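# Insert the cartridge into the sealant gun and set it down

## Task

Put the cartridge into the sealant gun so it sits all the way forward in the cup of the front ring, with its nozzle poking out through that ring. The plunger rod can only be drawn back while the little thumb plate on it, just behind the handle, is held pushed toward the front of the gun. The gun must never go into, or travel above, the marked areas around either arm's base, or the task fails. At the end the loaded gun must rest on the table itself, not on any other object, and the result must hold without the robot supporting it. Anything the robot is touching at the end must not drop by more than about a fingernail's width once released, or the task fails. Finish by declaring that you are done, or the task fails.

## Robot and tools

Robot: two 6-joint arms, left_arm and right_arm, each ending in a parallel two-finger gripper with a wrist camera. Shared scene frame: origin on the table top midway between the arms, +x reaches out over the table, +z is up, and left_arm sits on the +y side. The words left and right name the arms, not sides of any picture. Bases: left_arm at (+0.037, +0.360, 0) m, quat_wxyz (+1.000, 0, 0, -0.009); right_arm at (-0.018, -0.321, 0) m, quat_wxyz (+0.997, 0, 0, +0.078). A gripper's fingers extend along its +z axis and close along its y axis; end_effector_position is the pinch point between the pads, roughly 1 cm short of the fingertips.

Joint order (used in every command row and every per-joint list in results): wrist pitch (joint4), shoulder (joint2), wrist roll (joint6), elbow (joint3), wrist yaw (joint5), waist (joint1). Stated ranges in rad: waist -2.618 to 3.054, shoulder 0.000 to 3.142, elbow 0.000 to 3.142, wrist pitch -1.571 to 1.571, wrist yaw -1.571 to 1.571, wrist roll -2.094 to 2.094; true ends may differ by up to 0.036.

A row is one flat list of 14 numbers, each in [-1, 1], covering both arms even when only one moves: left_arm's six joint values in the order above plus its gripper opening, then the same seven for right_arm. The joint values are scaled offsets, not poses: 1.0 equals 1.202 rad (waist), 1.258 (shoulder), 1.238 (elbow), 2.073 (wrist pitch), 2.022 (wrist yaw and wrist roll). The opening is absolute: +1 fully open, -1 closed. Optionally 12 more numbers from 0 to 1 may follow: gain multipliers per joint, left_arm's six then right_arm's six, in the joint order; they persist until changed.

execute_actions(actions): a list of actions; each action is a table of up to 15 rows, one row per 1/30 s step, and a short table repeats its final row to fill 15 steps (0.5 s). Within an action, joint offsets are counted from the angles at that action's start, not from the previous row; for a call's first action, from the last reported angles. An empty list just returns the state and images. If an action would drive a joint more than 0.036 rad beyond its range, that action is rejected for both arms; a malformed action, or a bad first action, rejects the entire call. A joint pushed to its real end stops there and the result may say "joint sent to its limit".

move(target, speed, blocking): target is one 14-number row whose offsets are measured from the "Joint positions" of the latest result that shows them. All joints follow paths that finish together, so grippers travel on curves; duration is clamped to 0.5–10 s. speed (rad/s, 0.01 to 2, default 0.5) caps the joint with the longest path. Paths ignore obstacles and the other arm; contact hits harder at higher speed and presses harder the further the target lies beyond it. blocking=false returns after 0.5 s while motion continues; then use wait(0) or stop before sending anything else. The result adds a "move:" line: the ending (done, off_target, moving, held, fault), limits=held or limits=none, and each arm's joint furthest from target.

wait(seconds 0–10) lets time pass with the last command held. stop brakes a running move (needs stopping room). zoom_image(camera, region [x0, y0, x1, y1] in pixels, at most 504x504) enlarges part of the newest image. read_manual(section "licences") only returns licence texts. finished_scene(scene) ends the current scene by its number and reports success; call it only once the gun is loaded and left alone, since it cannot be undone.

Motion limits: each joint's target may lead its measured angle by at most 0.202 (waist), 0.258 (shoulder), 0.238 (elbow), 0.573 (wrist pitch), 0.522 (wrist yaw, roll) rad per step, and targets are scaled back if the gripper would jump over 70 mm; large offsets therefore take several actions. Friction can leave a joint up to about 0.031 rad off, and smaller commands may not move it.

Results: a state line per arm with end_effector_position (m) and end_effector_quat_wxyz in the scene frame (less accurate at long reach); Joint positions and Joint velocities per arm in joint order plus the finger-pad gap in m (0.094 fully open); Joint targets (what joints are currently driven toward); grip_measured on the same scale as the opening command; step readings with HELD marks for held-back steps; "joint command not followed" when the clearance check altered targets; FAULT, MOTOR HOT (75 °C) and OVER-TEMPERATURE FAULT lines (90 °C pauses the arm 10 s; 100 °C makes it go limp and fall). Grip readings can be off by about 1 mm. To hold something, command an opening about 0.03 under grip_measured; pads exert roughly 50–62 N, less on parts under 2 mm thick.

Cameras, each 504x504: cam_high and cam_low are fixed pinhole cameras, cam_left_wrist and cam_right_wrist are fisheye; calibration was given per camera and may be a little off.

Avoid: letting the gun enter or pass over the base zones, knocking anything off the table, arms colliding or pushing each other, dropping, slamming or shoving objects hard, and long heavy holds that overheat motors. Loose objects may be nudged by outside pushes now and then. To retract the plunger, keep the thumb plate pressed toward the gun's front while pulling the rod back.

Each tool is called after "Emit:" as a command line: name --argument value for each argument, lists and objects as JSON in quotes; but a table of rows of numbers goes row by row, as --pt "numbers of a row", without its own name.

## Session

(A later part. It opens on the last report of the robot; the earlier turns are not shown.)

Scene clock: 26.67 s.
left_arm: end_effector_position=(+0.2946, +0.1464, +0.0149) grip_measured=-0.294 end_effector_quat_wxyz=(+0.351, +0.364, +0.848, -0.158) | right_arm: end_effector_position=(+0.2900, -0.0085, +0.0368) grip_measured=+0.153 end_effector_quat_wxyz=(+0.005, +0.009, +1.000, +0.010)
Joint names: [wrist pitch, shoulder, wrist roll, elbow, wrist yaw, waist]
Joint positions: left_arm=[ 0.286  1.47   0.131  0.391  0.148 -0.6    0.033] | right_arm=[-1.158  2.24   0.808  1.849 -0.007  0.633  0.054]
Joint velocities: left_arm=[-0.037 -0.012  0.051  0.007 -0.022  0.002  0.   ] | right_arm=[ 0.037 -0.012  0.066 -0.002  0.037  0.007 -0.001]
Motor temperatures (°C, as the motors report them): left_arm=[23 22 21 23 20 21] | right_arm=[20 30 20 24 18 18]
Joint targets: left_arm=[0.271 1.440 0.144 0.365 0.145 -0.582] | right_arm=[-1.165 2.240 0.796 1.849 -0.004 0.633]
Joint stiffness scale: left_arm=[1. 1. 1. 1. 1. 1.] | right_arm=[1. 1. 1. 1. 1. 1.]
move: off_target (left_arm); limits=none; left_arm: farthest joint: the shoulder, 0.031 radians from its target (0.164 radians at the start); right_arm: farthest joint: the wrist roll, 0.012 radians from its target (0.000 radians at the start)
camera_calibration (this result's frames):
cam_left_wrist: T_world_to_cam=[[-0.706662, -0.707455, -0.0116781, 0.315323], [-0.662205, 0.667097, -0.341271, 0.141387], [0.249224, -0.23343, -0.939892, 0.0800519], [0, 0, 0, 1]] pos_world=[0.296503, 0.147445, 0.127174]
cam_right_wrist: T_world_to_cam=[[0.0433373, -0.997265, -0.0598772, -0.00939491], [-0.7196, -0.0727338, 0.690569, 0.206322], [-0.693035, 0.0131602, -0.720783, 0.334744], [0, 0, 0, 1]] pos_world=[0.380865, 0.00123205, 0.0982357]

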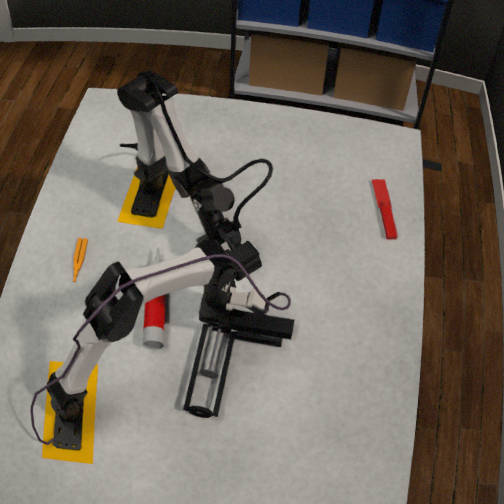

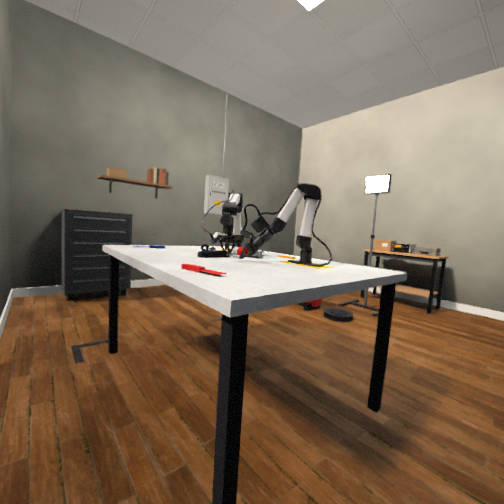

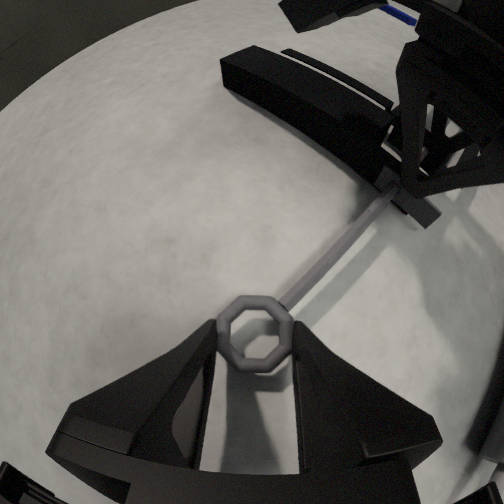

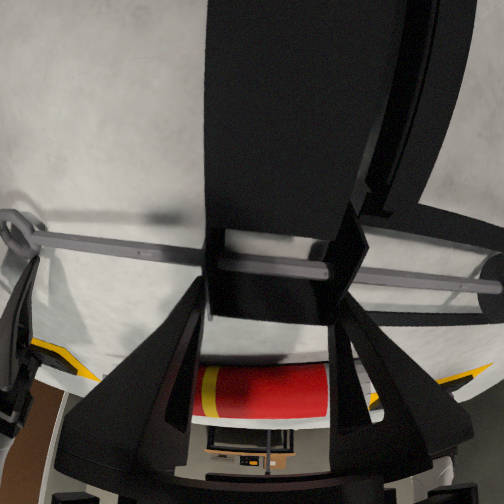

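Emit:
move --target '[-0.059,-0.128,0.11,-0.084,0.085,0.244,-0.4, 0,0,0,0,0,0,0.1]' --speed 0.2

Scene clock: 29.33 s.
left_arm: end_effector_position=(+0.2950, +0.2054, +0.0167) grip_measured=-0.294 end_effector_quat_wxyz=(+0.351, +0.362, +0.848, -0.163) | right_arm: end_effector_position=(+0.2898, -0.0066, +0.0386) grip_measured=+0.153 end_effector_quat_wxyz=(+0.006, +0.009, +1.000, +0.015)
Joint names: [wrist pitch, shoulder, wrist roll, elbow, wrist yaw, waist]
Joint positions: left_arm=[ 0.184  1.336  0.327  0.312  0.343 -0.33   0.033] | right_arm=[-1.154  2.236  0.81   1.849 -0.011  0.634  0.054]
Joint velocities: left_arm=[ 0.066  0.012 -0.007 -0.017  0.051  0.017  0.   ] | right_arm=[-0.007  0.012 -0.037  0.007  0.007  0.012  0.001]
Motor temperatures (°C, as the motors report them): left_arm=[24 23 21 23 20 21] | right_arm=[20 31 20 25 18 18]
Joint targets: left_arm=[0.164 1.309 0.353 0.287 0.320 -0.307] | right_arm=[-1.158 2.240 0.808 1.849 -0.007 0.633]
Joint stiffness scale: left_arm=[1. 1. 1. 1. 1. 1.] | right_arm=[1. 1. 1. 1. 1. 1.]
move: off_target (left_arm); limits=none; left_arm: farthest joint: the shoulder, 0.027 radians from its target (0.161 radians at the start); right_arm: farthest joint: the shoulder, 0.004 radians from its target (0.000 radians at the start)
camera_calibration (this result's frames):
cam_left_wrist: T_world_to_cam=[[-0.707867, -0.706345, -0.00122479, 0.357363], [-0.662655, 0.664682, -0.345089, 0.10356], [0.244566, -0.243465, -0.938569, 0.0988454], [0, 0, 0, 1]] pos_world=[0.297416, 0.207653, 0.128948]
cam_right_wrist: T_world_to_cam=[[0.0428531, -0.996736, -0.0684105, -0.00694545], [-0.72144, -0.0782406, 0.688043, 0.205739], [-0.69115, 0.0198693, -0.722438, 0.335497], [0, 0, 0, 1]] pos_world=[0.380604, 0.00250826, 0.100344]

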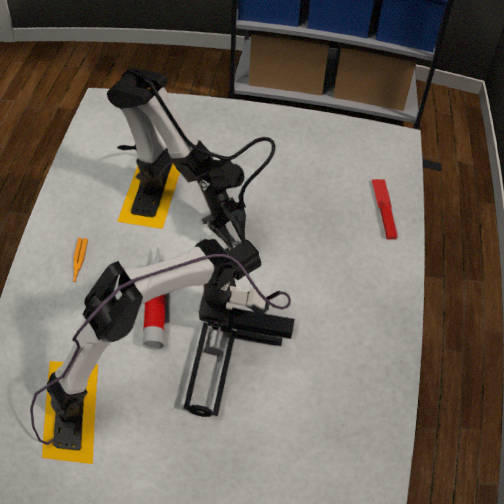

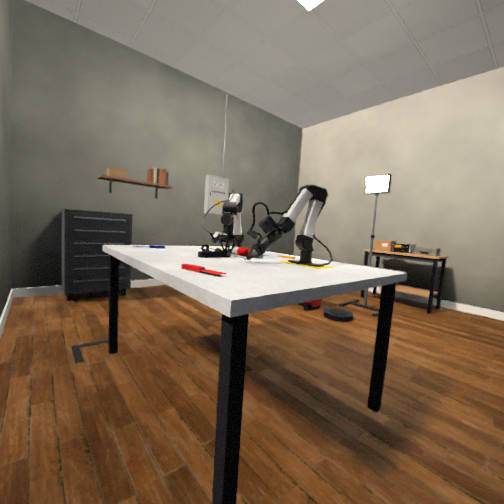

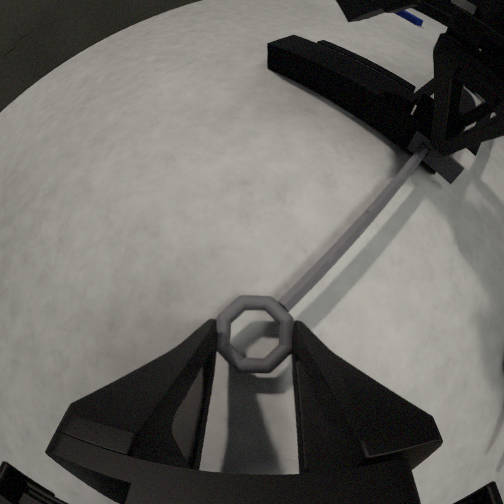

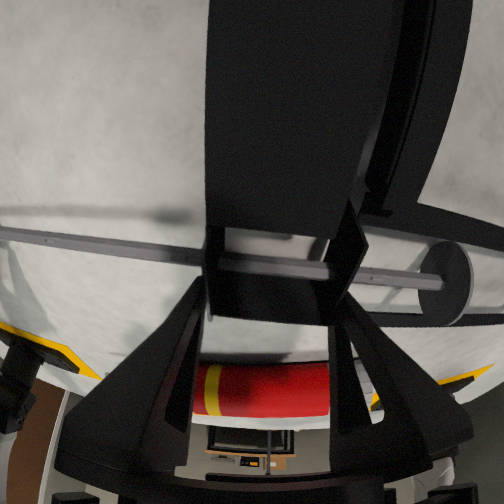

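Emit:
execute_actions --actions '[[[0,0,0,0,0,0,-0.4,0,0,0,0,0,0,0.3],[0,0,0,0,0,0,-0.4,0,0,0,0,0,0,0.3],[0,0,0,0,0,0,-0.4,0,0,0,0,0,0,0.3],[0,0,0,0,0,0,-0.4,0,-0.02,0,0,0,0,0.3],[0,0,0,0,0,0,-0.4,0,-0.04,0,0,0,0,0.3],[0,0,0,0,0,0,-0.4,0,-0.06,0,0,0,0,0.3],[0,0,0,0,0,0,-0.4,0,-0.075,0,0,0,0,0.3]]]'

Emit:
move --target '[0,0,0,0,0,0,-0.4, -0.072,0.137,0.03,0.24,0,0.06,-1]' --speed 0.4

Scene clock: 30.73 s.
left_arm: end_effector_position=(+0.2949, +0.2055, +0.0166) grip_measured=-0.294 end_effector_quat_wxyz=(+0.350, +0.361, +0.849, -0.163) | right_arm: end_effector_position=(+0.2939, -0.0008, +0.0824) grip_measured=+0.298 end_effector_quat_wxyz=(+0.042, +0.010, +0.997, +0.056)
Joint names: [wrist pitch, shoulder, wrist roll, elbow, wrist yaw, waist]
Joint positions: left_arm=[ 0.183  1.336  0.326  0.312  0.343 -0.33   0.033] | right_arm=[-1.148  2.133  0.812  1.849 -0.018  0.634  0.061]
Joint velocities: left_arm=[ 0.051 -0.002  0.037  0.012  0.007 -0.017  0.001] | right_arm=[ 0.022 -0.017 -0.022 -0.017 -0.007 -0.007 -0.001]
Motor temperatures (°C, as the motors report them): left_arm=[24 23 21 23 20 21] | right_arm=[20 31 20 25 18 18]
Joint targets: left_arm=[0.185 1.336 0.327 0.312 0.343 -0.330] | right_arm=[-1.154 2.142 0.810 1.849 -0.011 0.634]
Joint stiffness scale: left_arm=[1. 1. 1. 1. 1. 1.] | right_arm=[1. 1. 1. 1. 1. 1.]
Step readings (joint positions):
0: left_arm=[0.184 1.336 0.327 0.312 0.343 -0.330] | right_arm=[-1.154 2.236 0.810 1.849 -0.011 0.634]
1: left_arm=[0.184 1.336 0.326 0.312 0.344 -0.330] | right_arm=[-1.150 2.236 0.811 1.849 -0.015 0.634]
2: left_arm=[0.184 1.336 0.326 0.312 0.344 -0.330] | right_arm=[-1.146 2.236 0.812 1.849 -0.018 0.634]
4: left_arm=[0.184 1.336 0.326 0.312 0.344 -0.330] | right_arm=[-1.146 2.234 0.812 1.849 -0.019 0.634]
8: left_arm=[0.184 1.336 0.326 0.312 0.343 -0.330] | right_arm=[-1.148 2.195 0.812 1.849 -0.018 0.634]
15: Joint positions above
camera_calibration (this result's frames):
cam_left_wrist: T_world_to_cam=[[-0.706932, -0.707282, -0.0000716254, 0.357266], [-0.664028, 0.663734, -0.344273, 0.103973], [0.243546, -0.24333, -0.93887, 0.0990415], [0, 0, 0, 1]] pos_world=[0.297483, 0.207777, 0.128808]
cam_right_wrist: T_world_to_cam=[[0.0492727, -0.987901, -0.147051, 0.00623674], [-0.768727, -0.131509, 0.625911, 0.197961], [-0.637676, 0.0822017, -0.765906, 0.357734], [0, 0, 0, 1]] pos_world=[0.379989, 0.00278859, 0.151002]

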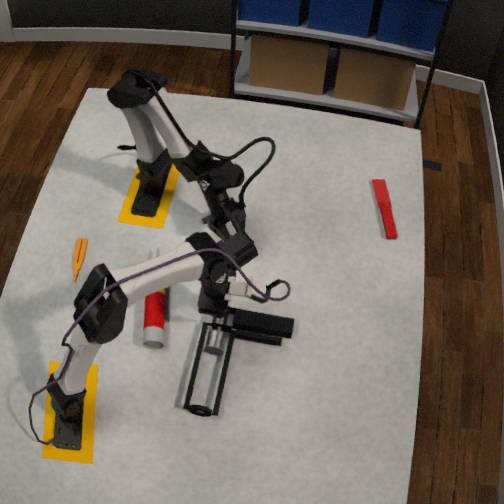

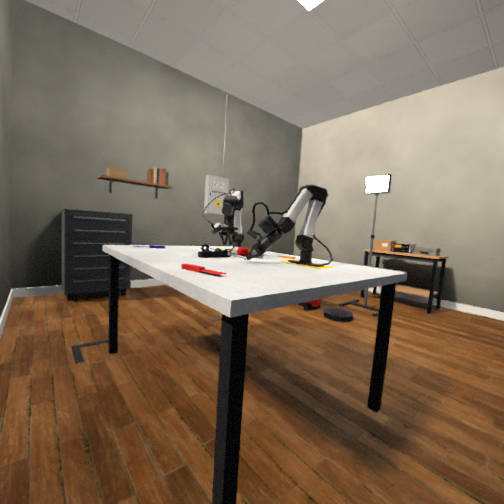

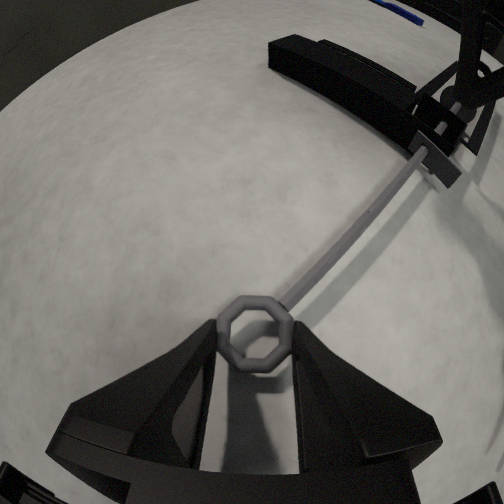

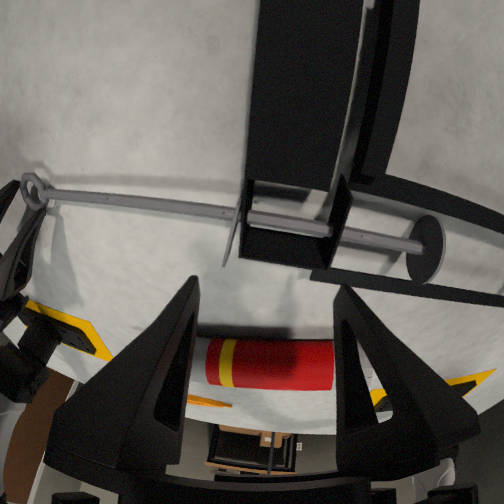

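Scene clock: 32.13 s.
left_arm: end_effector_position=(+0.2949, +0.2055, +0.0166) grip_measured=-0.294 end_effector_quat_wxyz=(+0.350, +0.361, +0.849, -0.163) | right_arm: end_effector_position=(+0.2922, +0.0414, +0.0885) grip_measured=-0.986 end_effector_quat_wxyz=(+0.035, +0.004, +0.998, +0.055)
Joint names: [wrist pitch, shoulder, wrist roll, elbow, wrist yaw, waist]
Joint positions: left_arm=[ 0.183  1.336  0.326  0.312  0.343 -0.33   0.033] | right_arm=[-1.281  2.289  0.866  2.129 -0.018  0.699  0.001]
Joint velocities: left_arm=[ 0.007  0.002 -0.051 -0.007  0.007  0.007  0.001] | right_arm=[ 0.066  0.012  0.022  0.022  0.022  0.007 -0.   ]
Motor temperatures (°C, as the motors report them): left_arm=[24 23 21 23 20 21] | right_arm=[20 32 20 25 18 18]
Joint targets: left_arm=[0.184 1.336 0.326 0.312 0.343 -0.330] | right_arm=[-1.297 2.305 0.873 2.146 -0.018 0.707]
Joint stiffness scale: left_arm=[1. 1. 1. 1. 1. 1.] | right_arm=[1. 1. 1. 1. 1. 1.]
move: done; limits=none; left_arm: farthest joint: the waist, 0.000 radians from its target (0.000 radians at the start); right_arm: farthest joint: the elbow, 0.017 radians from its target (0.297 radians at the start)
camera_calibration (this result's frames):
cam_left_wrist: T_world_to_cam=[[-0.706932, -0.707282, -0.0000716254, 0.357266], [-0.664028, 0.663734, -0.344273, 0.103973], [0.243546, -0.24333, -0.93887, 0.0990415], [0, 0, 0, 1]] pos_world=[0.297483, 0.207777, 0.128808]
cam_right_wrist: T_world_to_cam=[[0.0584208, -0.987789, -0.144432, 0.0459973], [-0.759033, -0.137926, 0.636274, 0.194902], [-0.648425, 0.0724569, -0.757822, 0.360643], [0, 0, 0, 1]] pos_world=[0.3791, 0.0461866, 0.155935]

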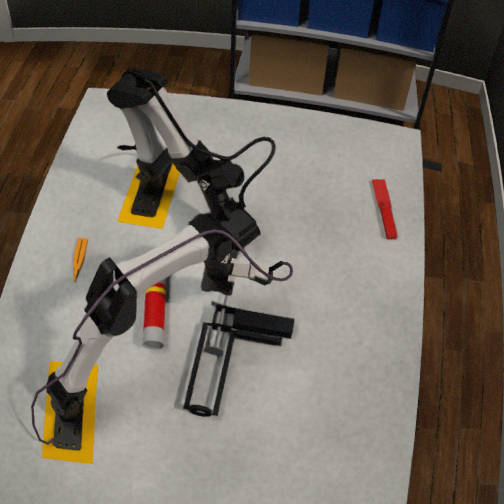

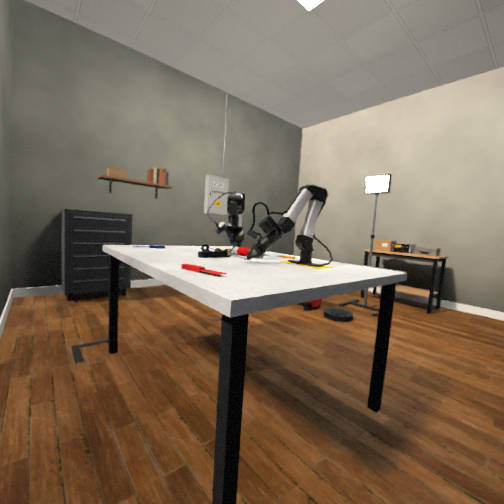

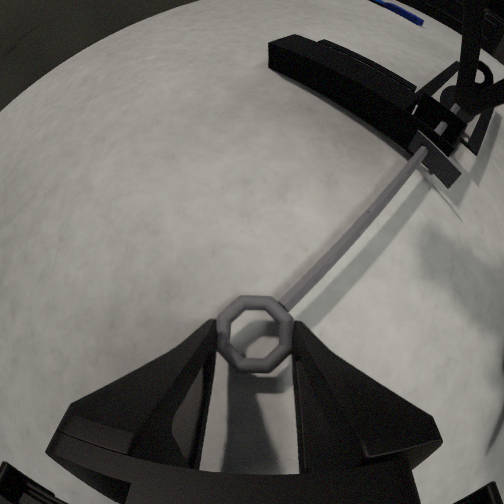

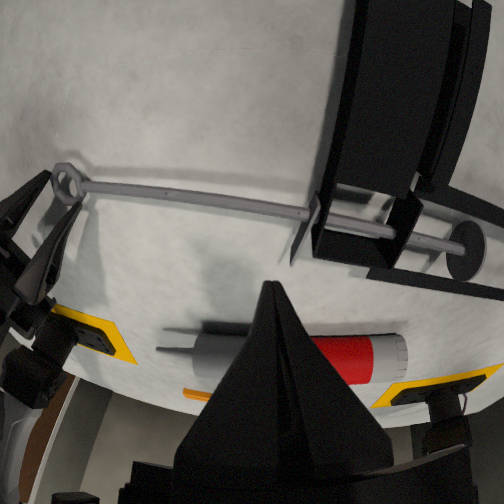

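Lower to z≈.032: shoulder +.125+.015.

Emit:
move --target '[0,0,0,0,0,0,-0.4, 0,0.11,0,0,0,0,-1]' --speed 0.2

Scene clock: 33.70 s.
left_arm: end_effector_position=(+0.2949, +0.2055, +0.0166) grip_measured=-0.294 end_effector_quat_wxyz=(+0.350, +0.361, +0.849, -0.163) | right_arm: end_effector_position=(+0.2872, +0.0363, +0.0318) grip_measured=-0.986 end_effector_quat_wxyz=(-0.007, +0.005, +1.000, +0.008)
Joint names: [wrist pitch, shoulder, wrist roll, elbow, wrist yaw, waist]
Joint positions: left_arm=[ 0.183  1.336  0.326  0.312  0.343 -0.33   0.033] | right_arm=[-1.283  2.414  0.867  2.129 -0.021  0.699  0.001]
Joint velocities: left_arm=[ 0.007 -0.002 -0.007  0.007  0.007 -0.002  0.   ] | right_arm=[ 0.007 -0.007 -0.022 -0.017  0.022  0.002 -0.001]
Motor temperatures (°C, as the motors report them): left_arm=[24 23 21 23 20 21] | right_arm=[20 32 20 25 18 18]
Joint targets: left_arm=[0.183 1.336 0.326 0.312 0.343 -0.330] | right_arm=[-1.282 2.428 0.866 2.129 -0.018 0.699]
Joint stiffness scale: left_arm=[1. 1. 1. 1. 1. 1.] | right_arm=[1. 1. 1. 1. 1. 1.]
move: done; limits=none; left_arm: farthest joint: the waist, 0.000 radians from its target (0.000 radians at the start); right_arm: farthest joint: the shoulder, 0.013 radians from its target (0.138 radians at the start)
camera_calibration (this result's frames):
cam_left_wrist: T_world_to_cam=[[-0.706932, -0.707282, -0.0000716254, 0.357266], [-0.664028, 0.663734, -0.344273, 0.103973], [0.243546, -0.24333, -0.93887, 0.0990415], [0, 0, 0, 1]] pos_world=[0.297483, 0.207777, 0.128808]
cam_right_wrist: T_world_to_cam=[[0.0496937, -0.997209, -0.0557199, 0.0331102], [-0.701795, -0.0745586, 0.708466, 0.205392], [-0.710643, 0.00389766, -0.703542, 0.33346], [0, 0, 0, 1]] pos_world=[0.379469, 0.0470317, 0.0909352]

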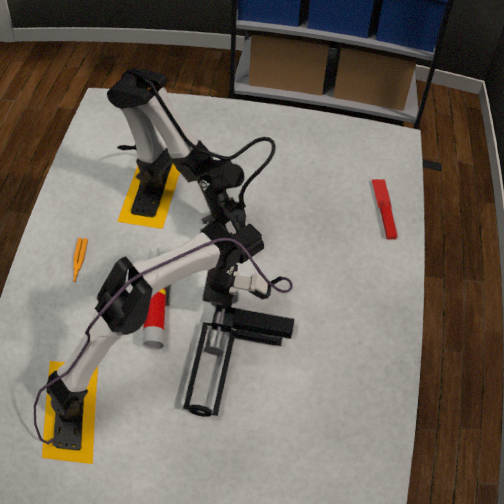

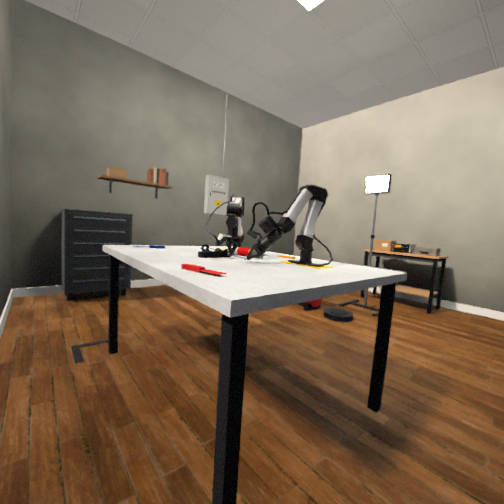

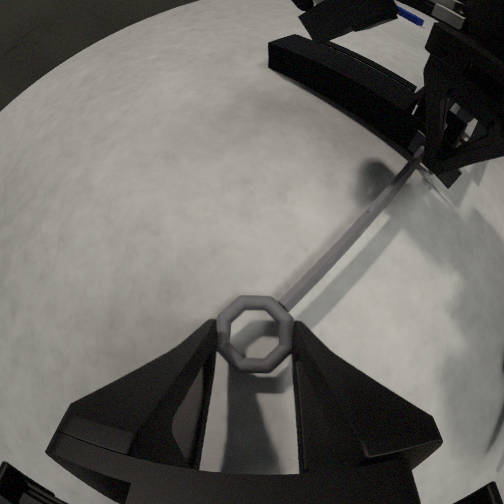

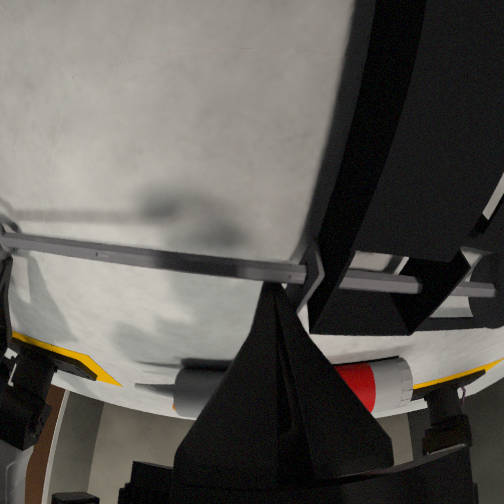

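Emit:
move --target '[-0.072,-0.048,0.131,0,0.074,0.245,-0.4, 0,0,0,0,0,0,-1]' --speed 0.2

Scene clock: 36.17 s.
left_arm: end_effector_position=(+0.2968, +0.2484, +0.0202) grip_measured=-0.294 end_effector_quat_wxyz=(+0.358, +0.369, +0.839, -0.178) | right_arm: end_effector_position=(+0.2856, +0.0771, +0.0348) grip_measured=-0.986 end_effector_quat_wxyz=(-0.002, -0.009, +0.996, +0.084)
Joint names: [wrist pitch, shoulder, wrist roll, elbow, wrist yaw, waist]
Joint positions: left_arm=[ 0.067  1.302  0.554  0.312  0.547 -0.068  0.033] | right_arm=[-1.159  2.414  0.87   2.129 -0.112  0.724  0.001]
Joint velocities: left_arm=[ 0.037  0.012 -0.037 -0.012 -0.051 -0.002 -0.   ] | right_arm=[ 0.022  0.007 -0.066  0.002 -0.037  0.017  0.   ]
Motor temperatures (°C, as the motors report them): left_arm=[24 23 21 23 20 21] | right_arm=[20 33 20 25 18 18]
Joint targets: left_arm=[0.034 1.276 0.590 0.312 0.492 -0.035] | right_arm=[-1.283 2.414 0.867 2.129 -0.021 0.699]
Joint stiffness scale: left_arm=[1. 1. 1. 1. 1. 1.] | right_arm=[1. 1. 1. 1. 1. 1.]
move: off_target (left_arm, right_arm); limits=none; left_arm: farthest joint: the wrist yaw, 0.054 radians from its target (0.150 radians at the start); right_arm: farthest joint: the wrist pitch, 0.124 radians from its target (0.000 radians at the start)
camera_calibration (this result's frames):
cam_left_wrist: T_world_to_cam=[[-0.725519, -0.688108, 0.0113744, 0.389394], [-0.642356, 0.671164, -0.370023, 0.0702603], [0.246982, -0.275765, -0.928953, 0.119235], [0, 0, 0, 1]] pos_world=[0.298196, 0.25367, 0.132333]
cam_right_wrist: T_world_to_cam=[[0.0780115, -0.975246, -0.206904, 0.0695769], [-0.705704, -0.200613, 0.679512, 0.217058], [-0.704199, 0.0930034, -0.703885, 0.325595], [0, 0, 0, 1]] pos_world=[0.377035, 0.0811177, 0.0960841]

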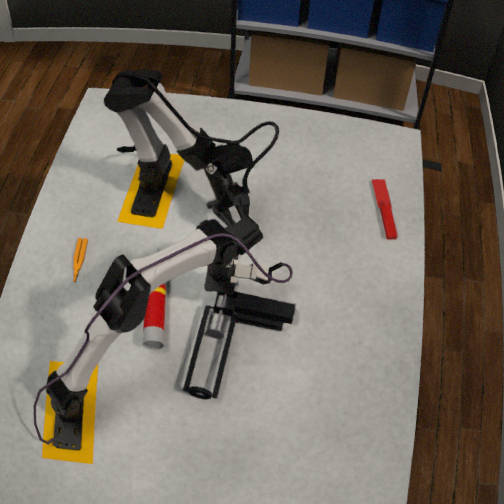

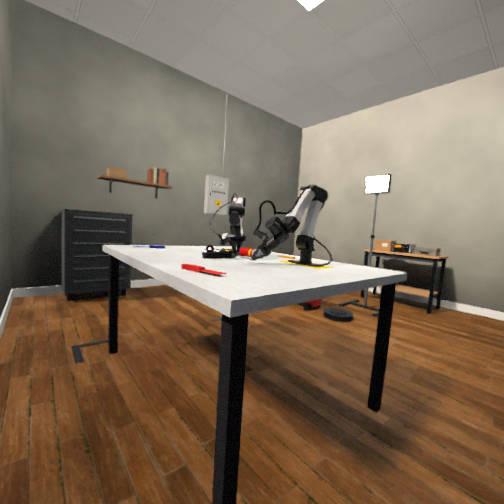

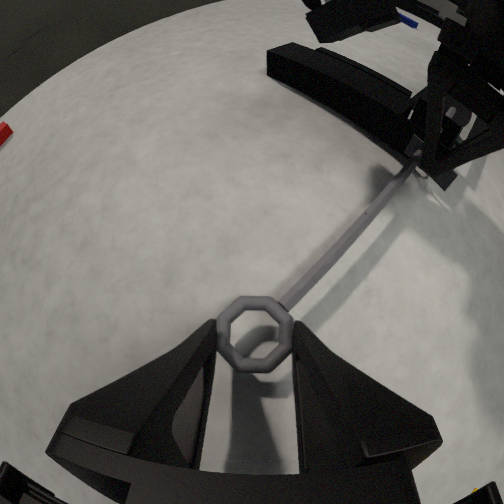

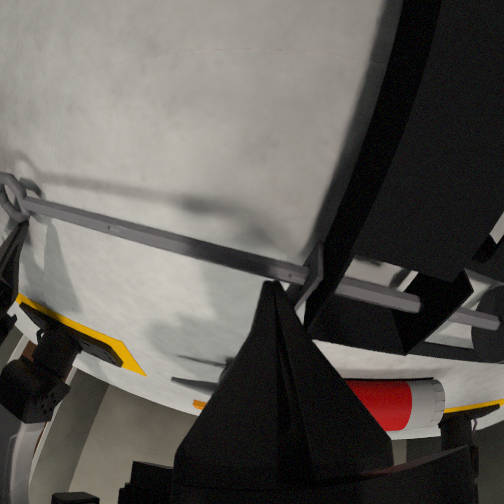

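Emit:
move --target '[0,0,0,0,0,0,-0.4, 0,-0.075,0,0,0,0,-1]' --speed 0.25

Emit:
move --target '[0,0,0,0,0,0,-0.4, -0.07,0,0,0,0.055,-0.03,0.7]' --speed 0.3

Scene clock: 38.00 s.
left_arm: end_effector_position=(+0.2961, +0.2491, +0.0190) grip_measured=-0.294 end_effector_quat_wxyz=(+0.355, +0.368, +0.841, -0.176) | right_arm: end_effector_position=(+0.2887, +0.0836, +0.0805) grip_measured=-0.986 end_effector_quat_wxyz=(+0.028, -0.013, +0.992, +0.125)
Joint names: [wrist pitch, shoulder, wrist roll, elbow, wrist yaw, waist]
Joint positions: left_arm=[ 0.061  1.302  0.554  0.312  0.541 -0.069  0.033] | right_arm=[-1.151  2.321  0.87   2.129 -0.118  0.725  0.001]
Joint velocities: left_arm=[ 0.022  0.007  0.007 -0.002  0.007  0.007  0.001] | right_arm=[-0.022  0.002  0.022 -0.007 -0.095  0.027 -0.001]
Motor temperatures (°C, as the motors report them): left_arm=[24 23 21 24 20 21] | right_arm=[20 34 20 26 18 19]
Joint targets: left_arm=[0.067 1.302 0.555 0.312 0.547 -0.068] | right_arm=[-1.158 2.320 0.870 2.129 -0.111 0.724]
Joint stiffness scale: left_arm=[1. 1. 1. 1. 1. 1.] | right_arm=[1. 1. 1. 1. 1. 1.]
move: done; limits=none; left_arm: farthest joint: the wrist pitch, 0.006 radians from its target (0.000 radians at the start); right_arm: farthest joint: the wrist pitch, 0.008 radians from its target (0.000 radians at the start)
camera_calibration (this result's frames):
cam_left_wrist: T_world_to_cam=[[-0.723612, -0.690107, 0.0117446, 0.389298], [-0.646101, 0.671288, -0.363217, 0.0698466], [0.242774, -0.270416, -0.931631, 0.118485], [0, 0, 0, 1]] pos_world=[0.298063, 0.25381, 0.131182]
cam_right_wrist: T_world_to_cam=[[0.0946521, -0.955091, -0.280787, 0.0845], [-0.743574, -0.255367, 0.617969, 0.209963], [-0.66192, 0.150294, -0.734352, 0.344794], [0, 0, 0, 1]] pos_world=[0.376352, 0.0825024, 0.147176]

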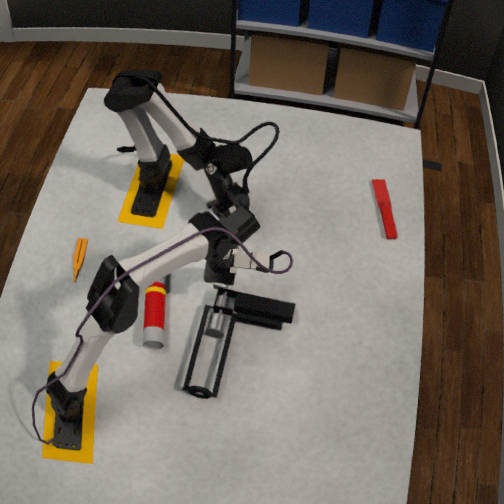

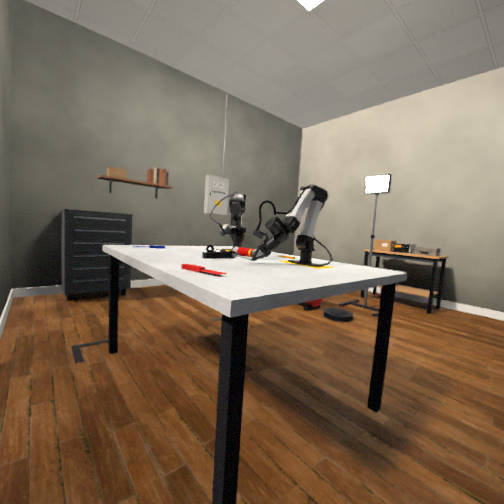

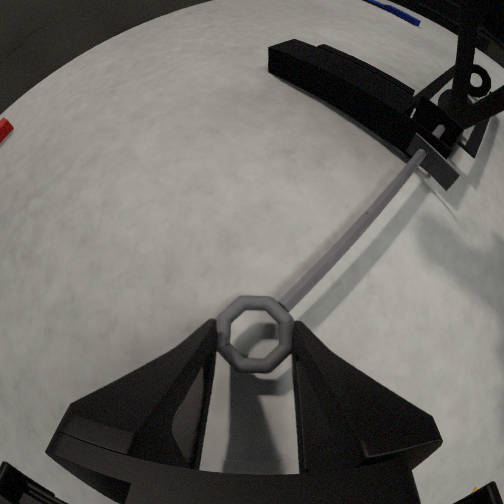

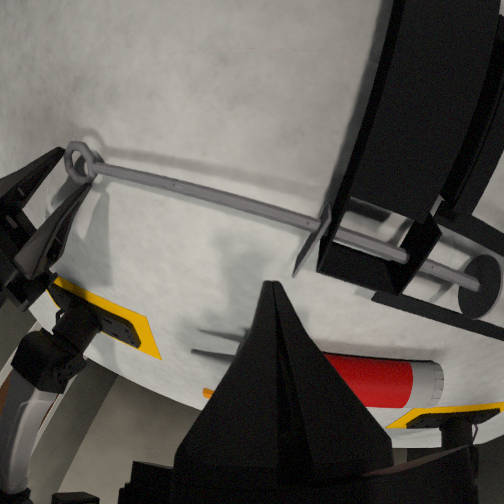

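Scene clock: 39.13 s.
left_arm: end_effector_position=(+0.2956, +0.2497, +0.0182) grip_measured=-0.294 end_effector_quat_wxyz=(+0.353, +0.368, +0.842, -0.175) | right_arm: end_effector_position=(+0.2930, +0.0395, +0.0742) grip_measured=+0.698 end_effector_quat_wxyz=(+0.026, +0.008, +0.999, +0.042)
Joint names: [wrist pitch, shoulder, wrist roll, elbow, wrist yaw, waist]
Joint positions: left_arm=[ 0.057  1.302  0.556  0.312  0.537 -0.069  0.033] | right_arm=[-1.281  2.321  0.87   2.129 -0.016  0.696  0.08 ]
Joint velocities: left_arm=[-0.007 -0.012  0.007  0.007 -0.007  0.007 -0.   ] | right_arm=[-0.051  0.017 -0.007 -0.002 -0.007 -0.012 -0.   ]
Motor temperatures (°C, as the motors report them): left_arm=[24 23 21 24 20 21] | right_arm=[20 34 20 26 18 19]
Joint targets: left_arm=[0.061 1.302 0.554 0.312 0.541 -0.069] | right_arm=[-1.296 2.321 0.870 2.129 -0.007 0.689]
Joint stiffness scale: left_arm=[1. 1. 1. 1. 1. 1.] | right_arm=[1. 1. 1. 1. 1. 1.]
move: done; limits=none; left_arm: farthest joint: the wrist pitch, 0.004 radians from its target (0.000 radians at the start); right_arm: farthest joint: the wrist pitch, 0.015 radians from its target (0.145 radians at the start)
camera_calibration (this result's frames):
cam_left_wrist: T_world_to_cam=[[-0.722912, -0.690855, 0.010843, 0.389366], [-0.647782, 0.672213, -0.35848, 0.0689994], [0.240369, -0.266173, -0.933474, 0.117685], [0, 0, 0, 1]] pos_world=[0.297886, 0.253938, 0.130369]
cam_right_wrist: T_world_to_cam=[[0.0488783, -0.991432, -0.121136, 0.0432291], [-0.74772, -0.116731, 0.653673, 0.198887], [-0.662213, 0.0586256, -0.747019, 0.354266], [0, 0, 0, 1]] pos_world=[0.381198, 0.045306, 0.139873]

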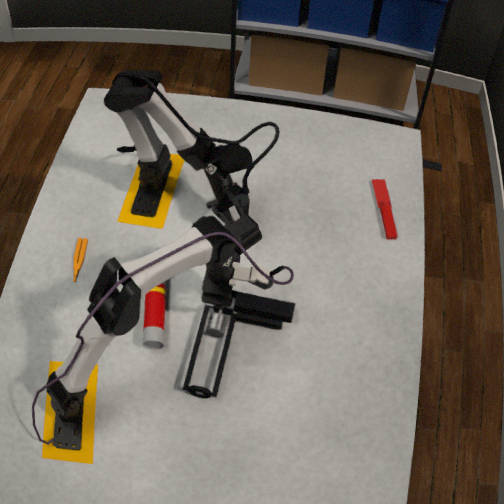

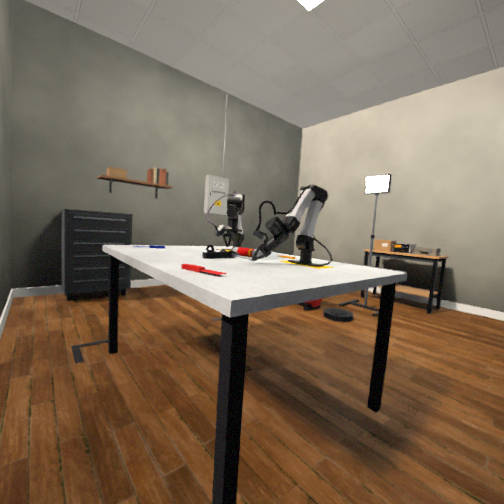

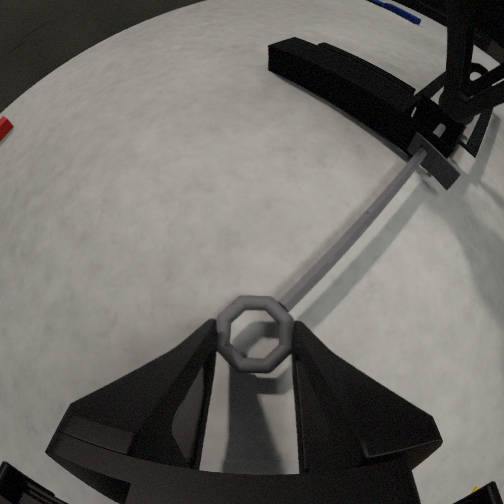

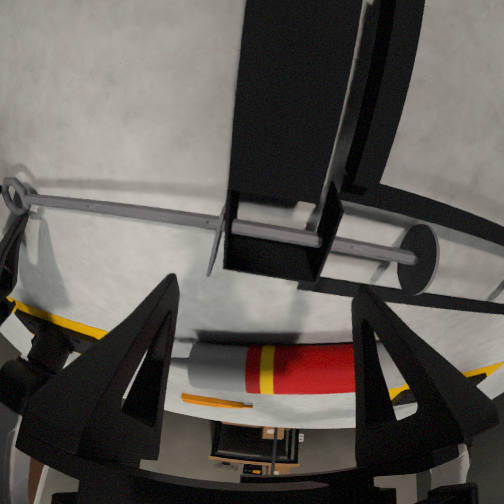

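Emit:
move --target '[0,0,0,0,0,0,-0.4, 0,0.073,0,0,0,0,0.7]' --speed 0.2

Emit:
move --target '[0,0,0,0,0,0,-0.4, 0,0,0,0,0,0,0.1]'

Scene clock: 40.17 s.
left_arm: end_effector_position=(+0.2948, +0.2503, +0.0172) grip_measured=-0.294 end_effector_quat_wxyz=(+0.350, +0.368, +0.844, -0.173) | right_arm: end_effector_position=(+0.2903, +0.0364, +0.0397) grip_measured=+0.698 end_effector_quat_wxyz=(+0.001, +0.009, +1.000, +0.014)
Joint names: [wrist pitch, shoulder, wrist roll, elbow, wrist yaw, waist]
Joint positions: left_arm=[ 0.051  1.302  0.558  0.312  0.533 -0.069  0.033] | right_arm=[-1.281  2.397  0.87   2.13  -0.016  0.696  0.08 ]
Joint velocities: left_arm=[ 0.037  0.002  0.022 -0.007 -0.022  0.002 -0.   ] | right_arm=[-0.037 -0.027 -0.022 -0.007 -0.007 -0.032 -0.001]
Motor temperatures (°C, as the motors report them): left_arm=[24 23 21 24 20 21] | right_arm=[20 35 20 26 18 19]
Joint targets: left_arm=[0.057 1.302 0.556 0.312 0.537 -0.069] | right_arm=[-1.281 2.412 0.870 2.129 -0.016 0.696]
Joint stiffness scale: left_arm=[1. 1. 1. 1. 1. 1.] | right_arm=[1. 1. 1. 1. 1. 1.]
move: done; limits=none; left_arm: farthest joint: the wrist pitch, 0.006 radians from its target (0.000 radians at the start); right_arm: farthest joint: the shoulder, 0.016 radians from its target (0.092 radians at the start)
camera_calibration (this result's frames):
cam_left_wrist: T_world_to_cam=[[-0.722212, -0.691586, 0.0109427, 0.389231], [-0.649975, 0.673179, -0.35265, 0.0680125], [0.236521, -0.261801, -0.935691, 0.117162], [0, 0, 0, 1]] pos_world=[0.297602, 0.254075, 0.129353]
cam_right_wrist: T_world_to_cam=[[0.0438254, -0.996799, -0.0668645, 0.0356105], [-0.714212, -0.078059, 0.695563, 0.206208], [-0.698556, 0.0172721, -0.715347, 0.337716], [0, 0, 0, 1]] pos_world=[0.381629, 0.0457598, 0.100535]

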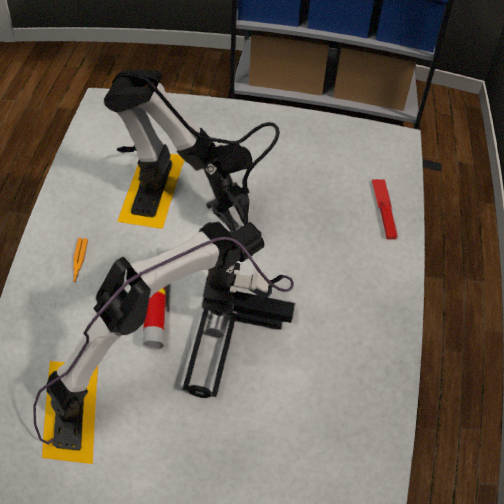

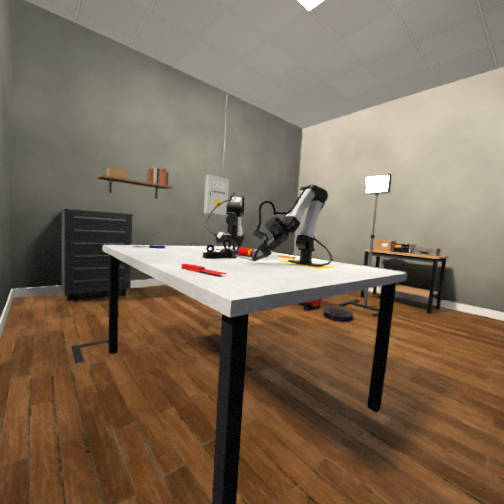

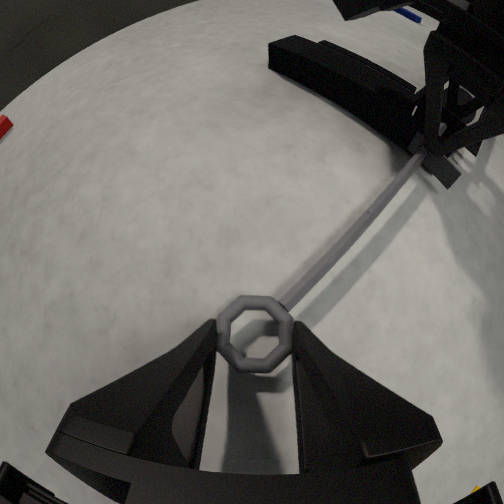

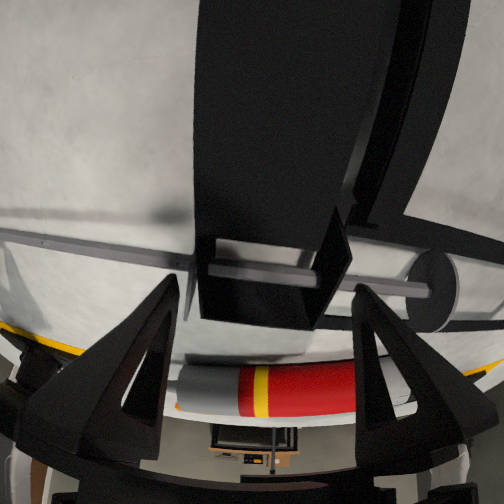

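Scene clock: 40.67 s.
left_arm: end_effector_position=(+0.2943, +0.2507, +0.0165) grip_measured=-0.294 end_effector_quat_wxyz=(+0.349, +0.368, +0.845, -0.173) | right_arm: end_effector_position=(+0.2905, +0.0395, +0.0398) grip_measured=+0.154 end_effector_quat_wxyz=(+0.001, +0.008, +1.000, +0.020)
Joint names: [wrist pitch, shoulder, wrist roll, elbow, wrist yaw, waist]
Joint positions: left_arm=[ 0.047  1.302  0.559  0.312  0.531 -0.069  0.033] | right_arm=[-1.271  2.397  0.87   2.13  -0.025  0.697  0.054]
Joint velocities: left_arm=[-0.022 -0.007  0.022  0.002  0.037 -0.007 -0.001] | right_arm=[ 0.037 -0.002 -0.095 -0.017 -0.081 -0.012  0.001]
Motor temperatures (°C, as the motors report them): left_arm=[24 23 21 24 20 21] | right_arm=[20 35 20 26 18 19]
Joint targets: left_arm=[0.051 1.302 0.558 0.312 0.533 -0.069] | right_arm=[-1.281 2.397 0.870 2.130 -0.016 0.696]
Joint stiffness scale: left_arm=[1. 1. 1. 1. 1. 1.] | right_arm=[1. 1. 1. 1. 1. 1.]
move: done; limits=none; left_arm: farthest joint: the wrist pitch, 0.004 radians from its target (0.000 radians at the start); right_arm: farthest joint: the wrist pitch, 0.010 radians from its target (0.000 radians at the start)
camera_calibration (this result's frames):
cam_left_wrist: T_world_to_cam=[[-0.721422, -0.692395, 0.0117961, 0.389075], [-0.651909, 0.673296, -0.348837, 0.0676479], [0.23359, -0.259348, -0.937109, 0.117043], [0, 0, 0, 1]] pos_world=[0.297448, 0.254202, 0.128691]
cam_right_wrist: T_world_to_cam=[[0.0456002, -0.995725, -0.0803306, 0.0387078], [-0.714196, -0.0887204, 0.6943, 0.207031], [-0.698459, 0.0257116, -0.715188, 0.337543], [0, 0, 0, 1]] pos_world=[0.381856, 0.0482314, 0.100775]

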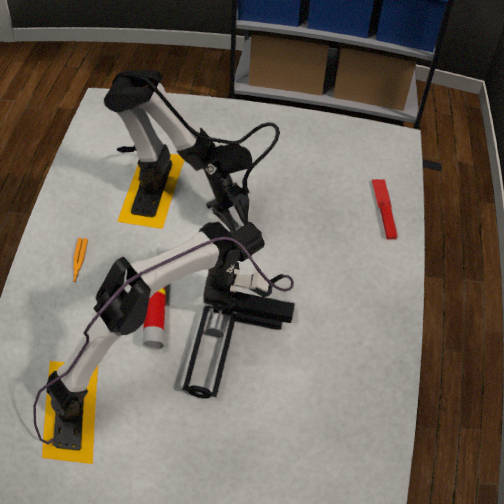

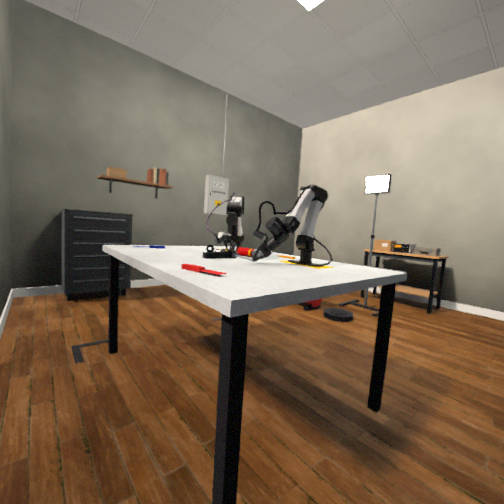

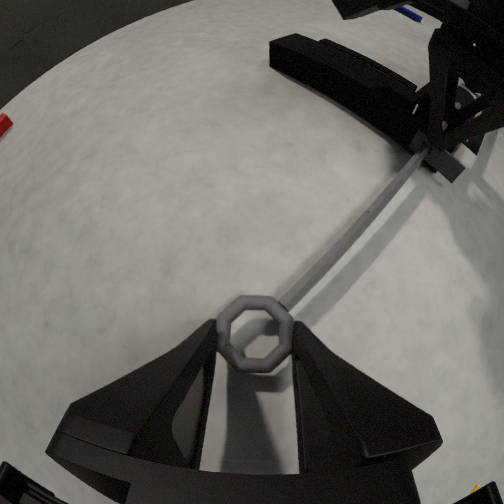

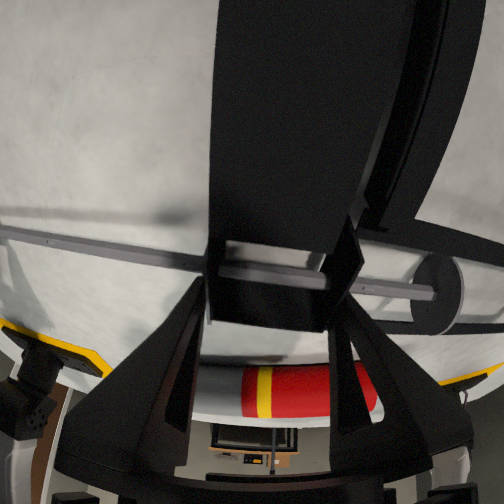

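Go back toward the earlier pose (−1.16, 2.23, .80, 1.849, −.01, .633).

Emit:
move --target '[0,0,0,0,0,0,-0.4, 0.052,-0.133,-0.035,-0.232,0.008,-0.058,0.1]' --speed 0.2

Scene clock: 42.70 s.
left_arm: end_effector_position=(+0.2935, +0.2408, +0.0231) grip_measured=-0.296 end_effector_quat_wxyz=(+0.358, +0.367, +0.835, -0.200) | right_arm: end_effector_position=(+0.2900, +0.0249, +0.0436) grip_measured=+0.113 end_effector_quat_wxyz=(+0.023, +0.007, +0.998, +0.056)
Joint names: [wrist pitch, shoulder, wrist roll, elbow, wrist yaw, waist]
Joint positions: left_arm=[ 0.069  1.302  0.531  0.312  0.583 -0.077  0.033] | right_arm=[-1.089  2.245  0.844  1.878 -0.042  0.671  0.052]
Joint velocities: left_arm=[-0.037 -0.007 -0.037 -0.017  0.095 -0.007  0.   ] | right_arm=[ 0.022 -0.012 -0.037 -0.022 -0.007 -0.007 -0.   ]
Motor temperatures (°C, as the motors report them): left_arm=[24 23 21 24 20 21] | right_arm=[20 36 20 26 18 19]
Joint targets: left_arm=[0.047 1.302 0.559 0.312 0.531 -0.068] | right_arm=[-1.163 2.229 0.799 1.842 -0.009 0.627]
Joint stiffness scale: left_arm=[1. 1. 1. 1. 1. 1.] | right_arm=[1. 1. 1. 1. 1. 1.]
move: off_target (left_arm, right_arm); limits=none; left_arm: farthest joint: the wrist yaw, 0.052 radians from its target (0.000 radians at the start); right_arm: farthest joint: the wrist pitch, 0.074 radians from its target (0.107 radians at the start)
camera_calibration (this result's frames):
cam_left_wrist: T_world_to_cam=[[-0.735856, -0.67538, 0.04876, 0.380914], [-0.637169, 0.666251, -0.387461, 0.0743751], [0.229197, -0.316184, -0.920596, 0.135421], [0, 0, 0, 1]] pos_world=[0.296649, 0.250527, 0.134912]
cam_right_wrist: T_world_to_cam=[[0.0513918, -0.987502, -0.148994, 0.0256097], [-0.743408, -0.137449, 0.654563, 0.214229], [-0.666861, 0.0771241, -0.741181, 0.330956], [0, 0, 0, 1]] pos_world=[0.378645, 0.0292104, 0.108888]

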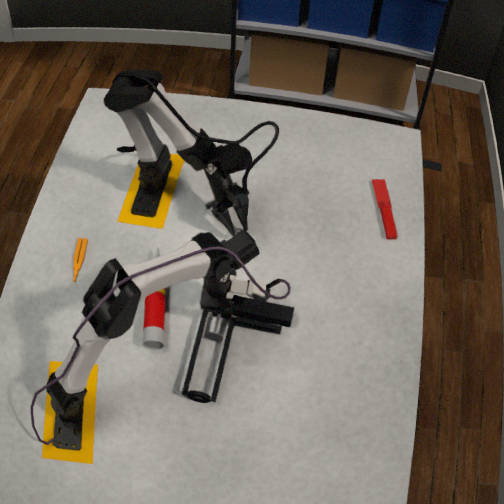

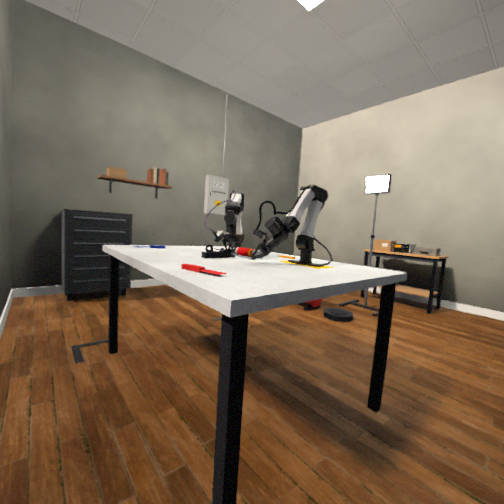

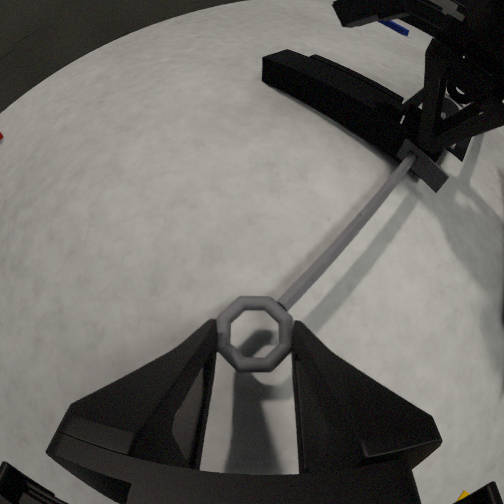

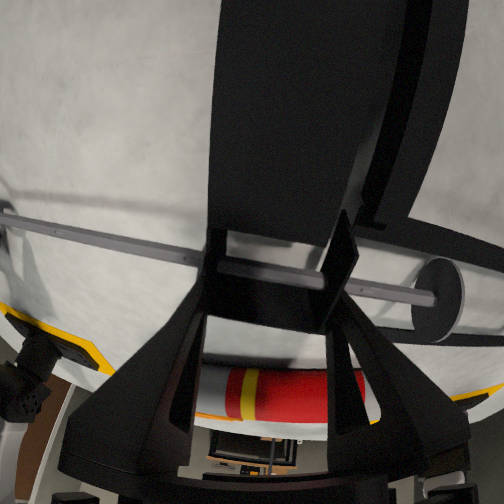

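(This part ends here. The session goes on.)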